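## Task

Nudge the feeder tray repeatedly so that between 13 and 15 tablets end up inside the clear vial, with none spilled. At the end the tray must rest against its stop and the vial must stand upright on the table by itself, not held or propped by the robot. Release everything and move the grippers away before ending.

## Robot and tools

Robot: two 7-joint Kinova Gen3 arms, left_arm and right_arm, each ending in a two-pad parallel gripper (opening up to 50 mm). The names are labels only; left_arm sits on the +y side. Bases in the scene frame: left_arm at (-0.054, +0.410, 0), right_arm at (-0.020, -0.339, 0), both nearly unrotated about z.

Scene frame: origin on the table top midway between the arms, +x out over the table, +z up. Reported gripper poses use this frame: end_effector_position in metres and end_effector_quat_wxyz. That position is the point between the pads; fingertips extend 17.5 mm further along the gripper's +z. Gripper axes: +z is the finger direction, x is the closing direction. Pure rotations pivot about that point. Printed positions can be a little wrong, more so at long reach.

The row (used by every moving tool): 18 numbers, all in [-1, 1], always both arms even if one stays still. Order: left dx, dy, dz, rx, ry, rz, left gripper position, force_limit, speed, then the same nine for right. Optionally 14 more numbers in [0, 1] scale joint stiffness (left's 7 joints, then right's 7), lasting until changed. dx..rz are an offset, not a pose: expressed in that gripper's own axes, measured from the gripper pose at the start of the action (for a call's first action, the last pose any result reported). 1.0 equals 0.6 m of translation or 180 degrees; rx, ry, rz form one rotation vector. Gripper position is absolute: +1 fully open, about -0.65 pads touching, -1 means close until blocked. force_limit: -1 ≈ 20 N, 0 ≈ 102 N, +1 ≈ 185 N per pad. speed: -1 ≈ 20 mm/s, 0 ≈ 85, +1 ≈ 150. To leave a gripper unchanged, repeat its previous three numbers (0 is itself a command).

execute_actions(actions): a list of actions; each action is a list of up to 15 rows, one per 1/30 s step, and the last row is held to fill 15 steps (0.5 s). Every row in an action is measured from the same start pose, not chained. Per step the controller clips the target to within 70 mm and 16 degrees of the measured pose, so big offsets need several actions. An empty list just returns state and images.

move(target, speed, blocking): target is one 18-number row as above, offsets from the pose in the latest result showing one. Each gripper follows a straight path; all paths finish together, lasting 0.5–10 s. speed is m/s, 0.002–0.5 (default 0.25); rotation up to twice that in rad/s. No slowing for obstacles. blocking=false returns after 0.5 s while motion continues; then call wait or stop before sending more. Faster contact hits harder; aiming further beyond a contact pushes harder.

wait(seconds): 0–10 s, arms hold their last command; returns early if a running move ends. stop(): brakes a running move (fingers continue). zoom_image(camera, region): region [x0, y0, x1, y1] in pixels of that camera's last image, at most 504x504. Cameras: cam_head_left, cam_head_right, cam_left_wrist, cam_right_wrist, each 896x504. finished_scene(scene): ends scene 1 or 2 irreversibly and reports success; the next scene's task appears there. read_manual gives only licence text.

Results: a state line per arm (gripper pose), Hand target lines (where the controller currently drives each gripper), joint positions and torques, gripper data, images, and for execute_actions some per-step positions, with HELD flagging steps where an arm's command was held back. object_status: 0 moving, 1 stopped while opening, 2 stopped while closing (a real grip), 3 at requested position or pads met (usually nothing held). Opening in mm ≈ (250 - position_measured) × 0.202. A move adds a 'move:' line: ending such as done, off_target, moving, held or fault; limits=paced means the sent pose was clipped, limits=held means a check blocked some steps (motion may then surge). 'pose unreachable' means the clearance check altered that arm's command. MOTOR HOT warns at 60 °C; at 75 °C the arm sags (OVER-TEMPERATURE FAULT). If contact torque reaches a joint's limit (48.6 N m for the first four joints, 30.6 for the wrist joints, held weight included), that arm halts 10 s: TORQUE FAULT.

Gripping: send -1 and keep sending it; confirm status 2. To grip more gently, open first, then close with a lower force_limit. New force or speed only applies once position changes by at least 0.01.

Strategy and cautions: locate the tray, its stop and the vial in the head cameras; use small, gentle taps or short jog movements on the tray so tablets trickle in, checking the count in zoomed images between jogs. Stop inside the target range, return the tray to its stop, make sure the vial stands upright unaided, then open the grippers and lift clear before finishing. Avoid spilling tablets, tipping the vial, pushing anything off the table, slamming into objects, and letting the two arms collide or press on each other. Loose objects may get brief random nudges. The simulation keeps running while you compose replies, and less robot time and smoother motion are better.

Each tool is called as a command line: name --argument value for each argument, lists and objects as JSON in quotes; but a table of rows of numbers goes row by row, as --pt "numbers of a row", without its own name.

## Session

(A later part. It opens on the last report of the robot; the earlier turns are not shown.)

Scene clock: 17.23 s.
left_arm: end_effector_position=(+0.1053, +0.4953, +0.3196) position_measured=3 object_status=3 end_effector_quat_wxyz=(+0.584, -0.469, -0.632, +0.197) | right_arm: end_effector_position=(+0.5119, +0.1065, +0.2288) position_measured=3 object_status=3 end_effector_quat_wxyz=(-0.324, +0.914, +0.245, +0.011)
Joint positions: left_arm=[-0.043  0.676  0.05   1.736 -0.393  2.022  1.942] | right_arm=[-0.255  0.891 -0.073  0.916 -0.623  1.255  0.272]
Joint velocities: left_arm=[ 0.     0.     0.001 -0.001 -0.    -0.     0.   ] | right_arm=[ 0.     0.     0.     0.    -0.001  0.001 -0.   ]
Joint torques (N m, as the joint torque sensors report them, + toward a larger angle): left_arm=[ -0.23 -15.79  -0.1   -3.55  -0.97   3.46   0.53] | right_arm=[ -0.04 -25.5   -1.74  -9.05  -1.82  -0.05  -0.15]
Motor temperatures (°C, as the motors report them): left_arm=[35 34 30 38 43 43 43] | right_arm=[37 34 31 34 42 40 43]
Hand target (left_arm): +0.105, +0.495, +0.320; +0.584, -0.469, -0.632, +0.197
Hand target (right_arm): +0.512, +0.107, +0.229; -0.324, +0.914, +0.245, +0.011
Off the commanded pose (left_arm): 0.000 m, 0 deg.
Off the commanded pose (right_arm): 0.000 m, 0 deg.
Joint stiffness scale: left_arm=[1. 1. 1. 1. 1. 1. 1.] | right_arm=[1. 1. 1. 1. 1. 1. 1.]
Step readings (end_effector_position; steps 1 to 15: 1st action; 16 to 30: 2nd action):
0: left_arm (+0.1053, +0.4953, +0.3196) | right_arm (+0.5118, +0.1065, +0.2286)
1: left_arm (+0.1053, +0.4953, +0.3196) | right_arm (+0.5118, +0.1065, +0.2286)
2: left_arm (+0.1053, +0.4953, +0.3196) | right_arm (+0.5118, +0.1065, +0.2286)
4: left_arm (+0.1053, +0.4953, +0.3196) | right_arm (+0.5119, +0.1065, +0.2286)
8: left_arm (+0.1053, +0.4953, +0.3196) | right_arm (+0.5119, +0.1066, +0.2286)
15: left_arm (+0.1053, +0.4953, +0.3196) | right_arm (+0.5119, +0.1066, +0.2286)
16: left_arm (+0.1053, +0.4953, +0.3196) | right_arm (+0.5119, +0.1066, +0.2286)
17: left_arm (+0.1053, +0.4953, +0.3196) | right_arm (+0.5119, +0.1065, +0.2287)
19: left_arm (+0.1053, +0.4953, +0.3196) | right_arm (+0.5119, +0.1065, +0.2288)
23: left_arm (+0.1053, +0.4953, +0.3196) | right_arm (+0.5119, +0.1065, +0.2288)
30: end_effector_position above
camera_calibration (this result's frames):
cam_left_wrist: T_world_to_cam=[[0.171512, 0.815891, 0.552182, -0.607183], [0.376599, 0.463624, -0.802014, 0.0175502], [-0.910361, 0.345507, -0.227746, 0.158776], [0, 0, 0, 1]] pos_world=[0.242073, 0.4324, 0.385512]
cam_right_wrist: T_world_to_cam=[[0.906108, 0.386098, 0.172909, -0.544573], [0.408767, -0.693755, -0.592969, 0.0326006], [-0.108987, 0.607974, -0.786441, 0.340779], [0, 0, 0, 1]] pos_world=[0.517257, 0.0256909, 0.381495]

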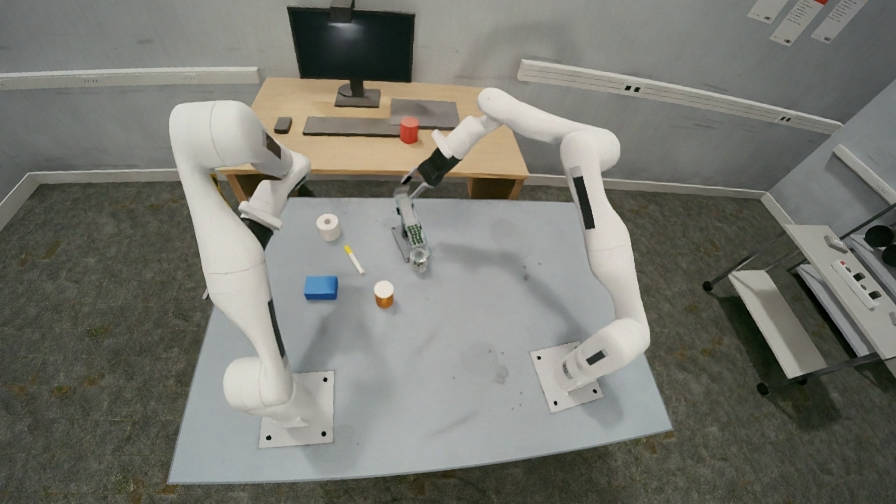

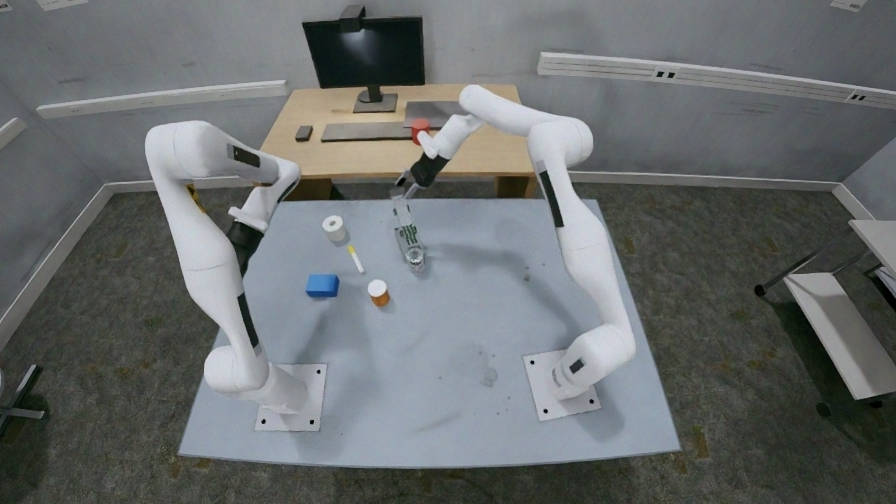

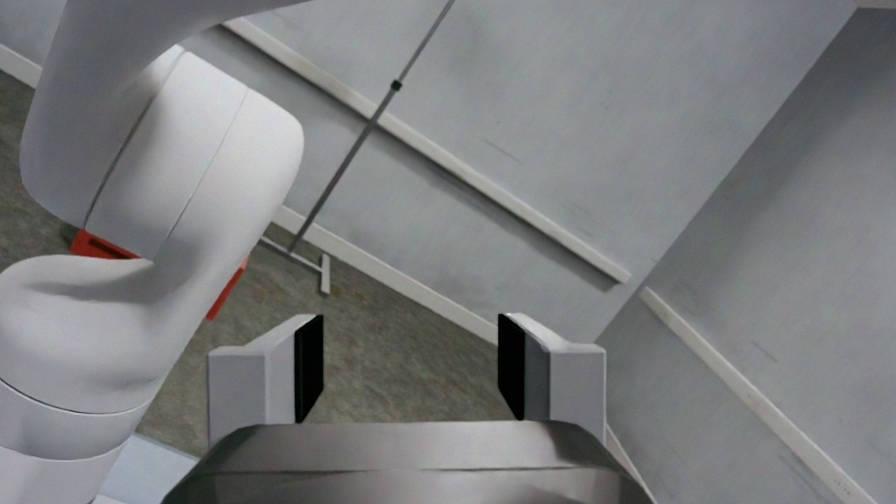

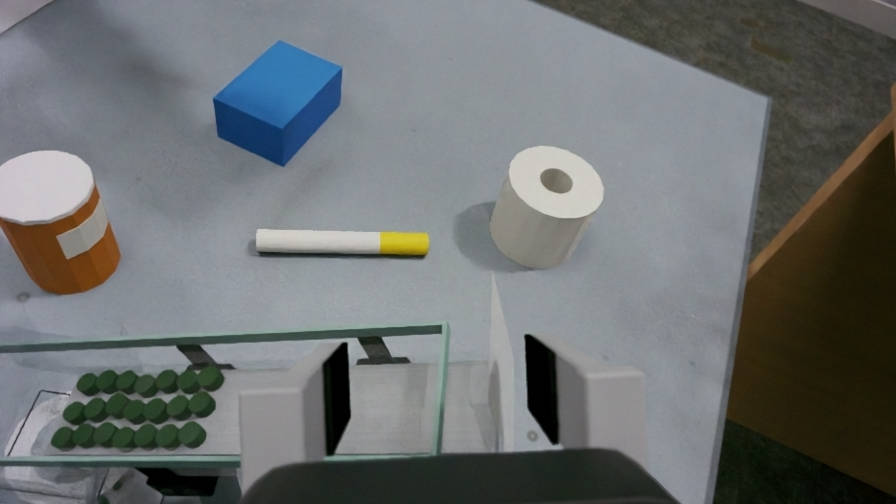

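move --target '[0,0,0,0,0,0,1,0,0,0,0.1,-0.2,0,0,0,1,-1,0.6]' --speed 0.15

finished_scene --scene 1

Scene clock: 18.83 s.
left_arm: end_effector_position=(+0.1053, +0.4953, +0.3196) position_measured=3 object_status=3 end_effector_quat_wxyz=(+0.584, -0.469, -0.632, +0.197) | right_arm: end_effector_position=(+0.5559, -0.0012, +0.2907) position_measured=3 object_status=3 end_effector_quat_wxyz=(-0.327, +0.913, +0.244, +0.013)
Joint positions: left_arm=[-0.043  0.676  0.05   1.736 -0.393  2.022  1.942] | right_arm=[-0.082  0.898 -0.057  0.706 -0.623  1.529  0.301]
Joint velocities: left_arm=[-0.     0.     0.     0.    -0.    -0.001 -0.   ] | right_arm=[ 0.003  0.004 -0.002 -0.003 -0.     0.     0.001]
Joint torques (N m, as the joint torque sensors report them, + toward a larger angle): left_arm=[ -0.19 -16.13  -0.1   -3.5   -0.82   3.35   0.37] | right_arm=[ -0.13 -25.81  -1.64  -8.54  -2.06  -0.01  -0.17]
Motor temperatures (°C, as the motors report them): left_arm=[35 34 30 38 43 43 43] | right_arm=[37 34 31 34 42 40 43]
Hand target (left_arm): +0.105, +0.495, +0.320; +0.584, -0.469, -0.632, +0.197
Hand target (right_arm): +0.556, -0.005, +0.289; -0.324, +0.914, +0.246, +0.011
Off the commanded pose (left_arm): 0.000 m, 0 deg.
Off the commanded pose (right_arm): 0.005 m, 0 deg.
Joint stiffness scale: left_arm=[1. 1. 1. 1. 1. 1. 1.] | right_arm=[1. 1. 1. 1. 1. 1. 1.]
move: off_target (right_arm)
camera_calibration (this result's frames):
cam_left_wrist: T_world_to_cam=[[0.171512, 0.815891, 0.552182, -0.607183], [0.376599, 0.463624, -0.802014, 0.0175503], [-0.910361, 0.345507, -0.227746, 0.158776], [0, 0, 0, 1]] pos_world=[0.242073, 0.4324, 0.385512]
cam_right_wrist: T_world_to_cam=[[0.906836, 0.382311, 0.177447, -0.55524], [0.407975, -0.69045, -0.597357, -0.0216642], [-0.105857, 0.614098, -0.782098, 0.456796], [0, 0, 0, 1]] pos_world=[0.560705, -0.0832014, 0.442844]

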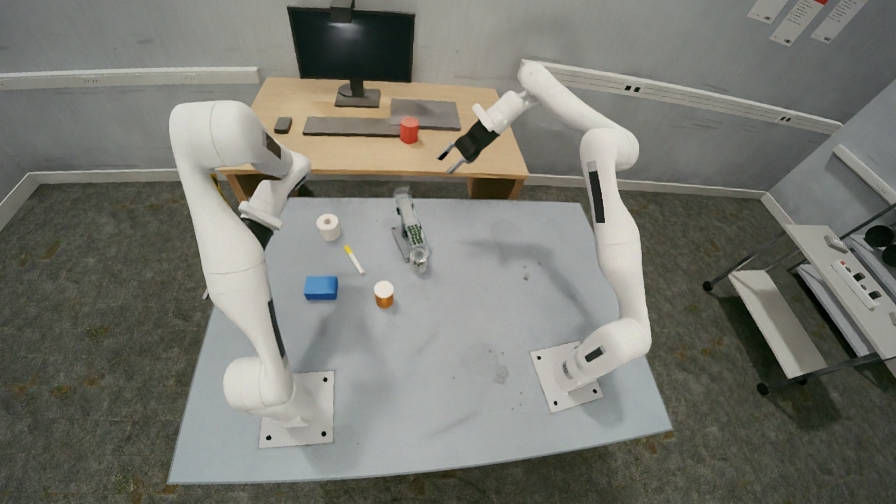

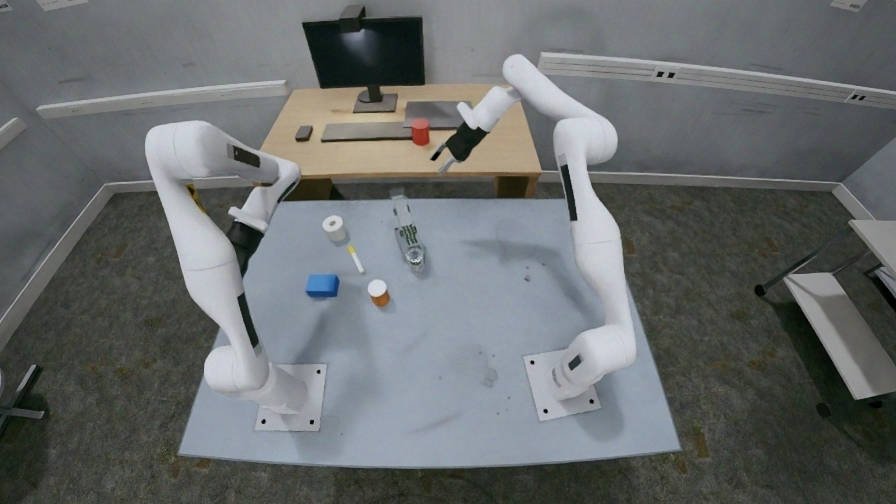

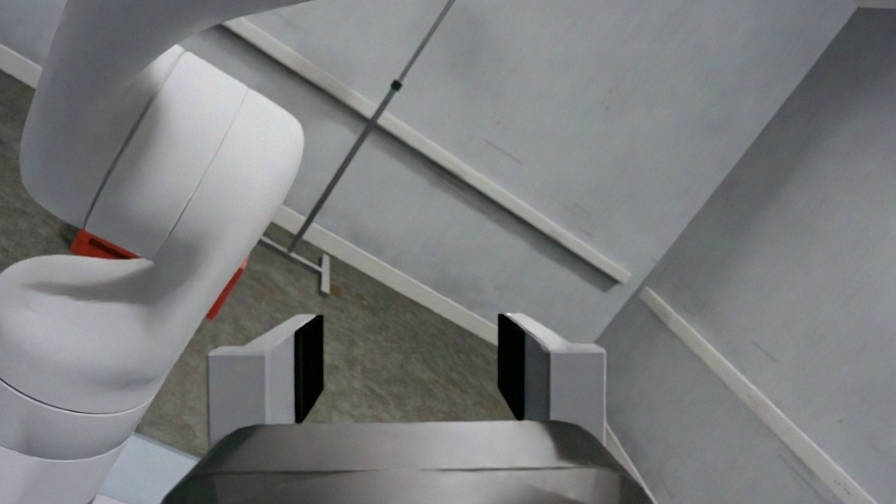

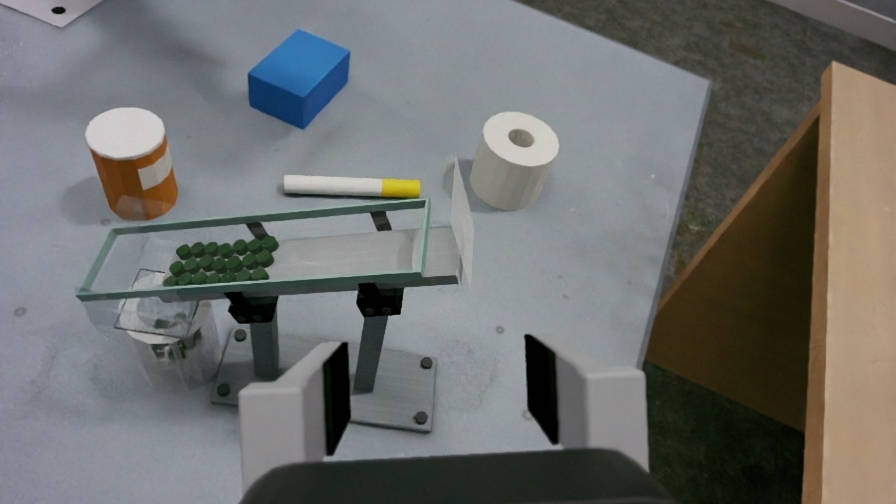

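The scene is finished: the task was done.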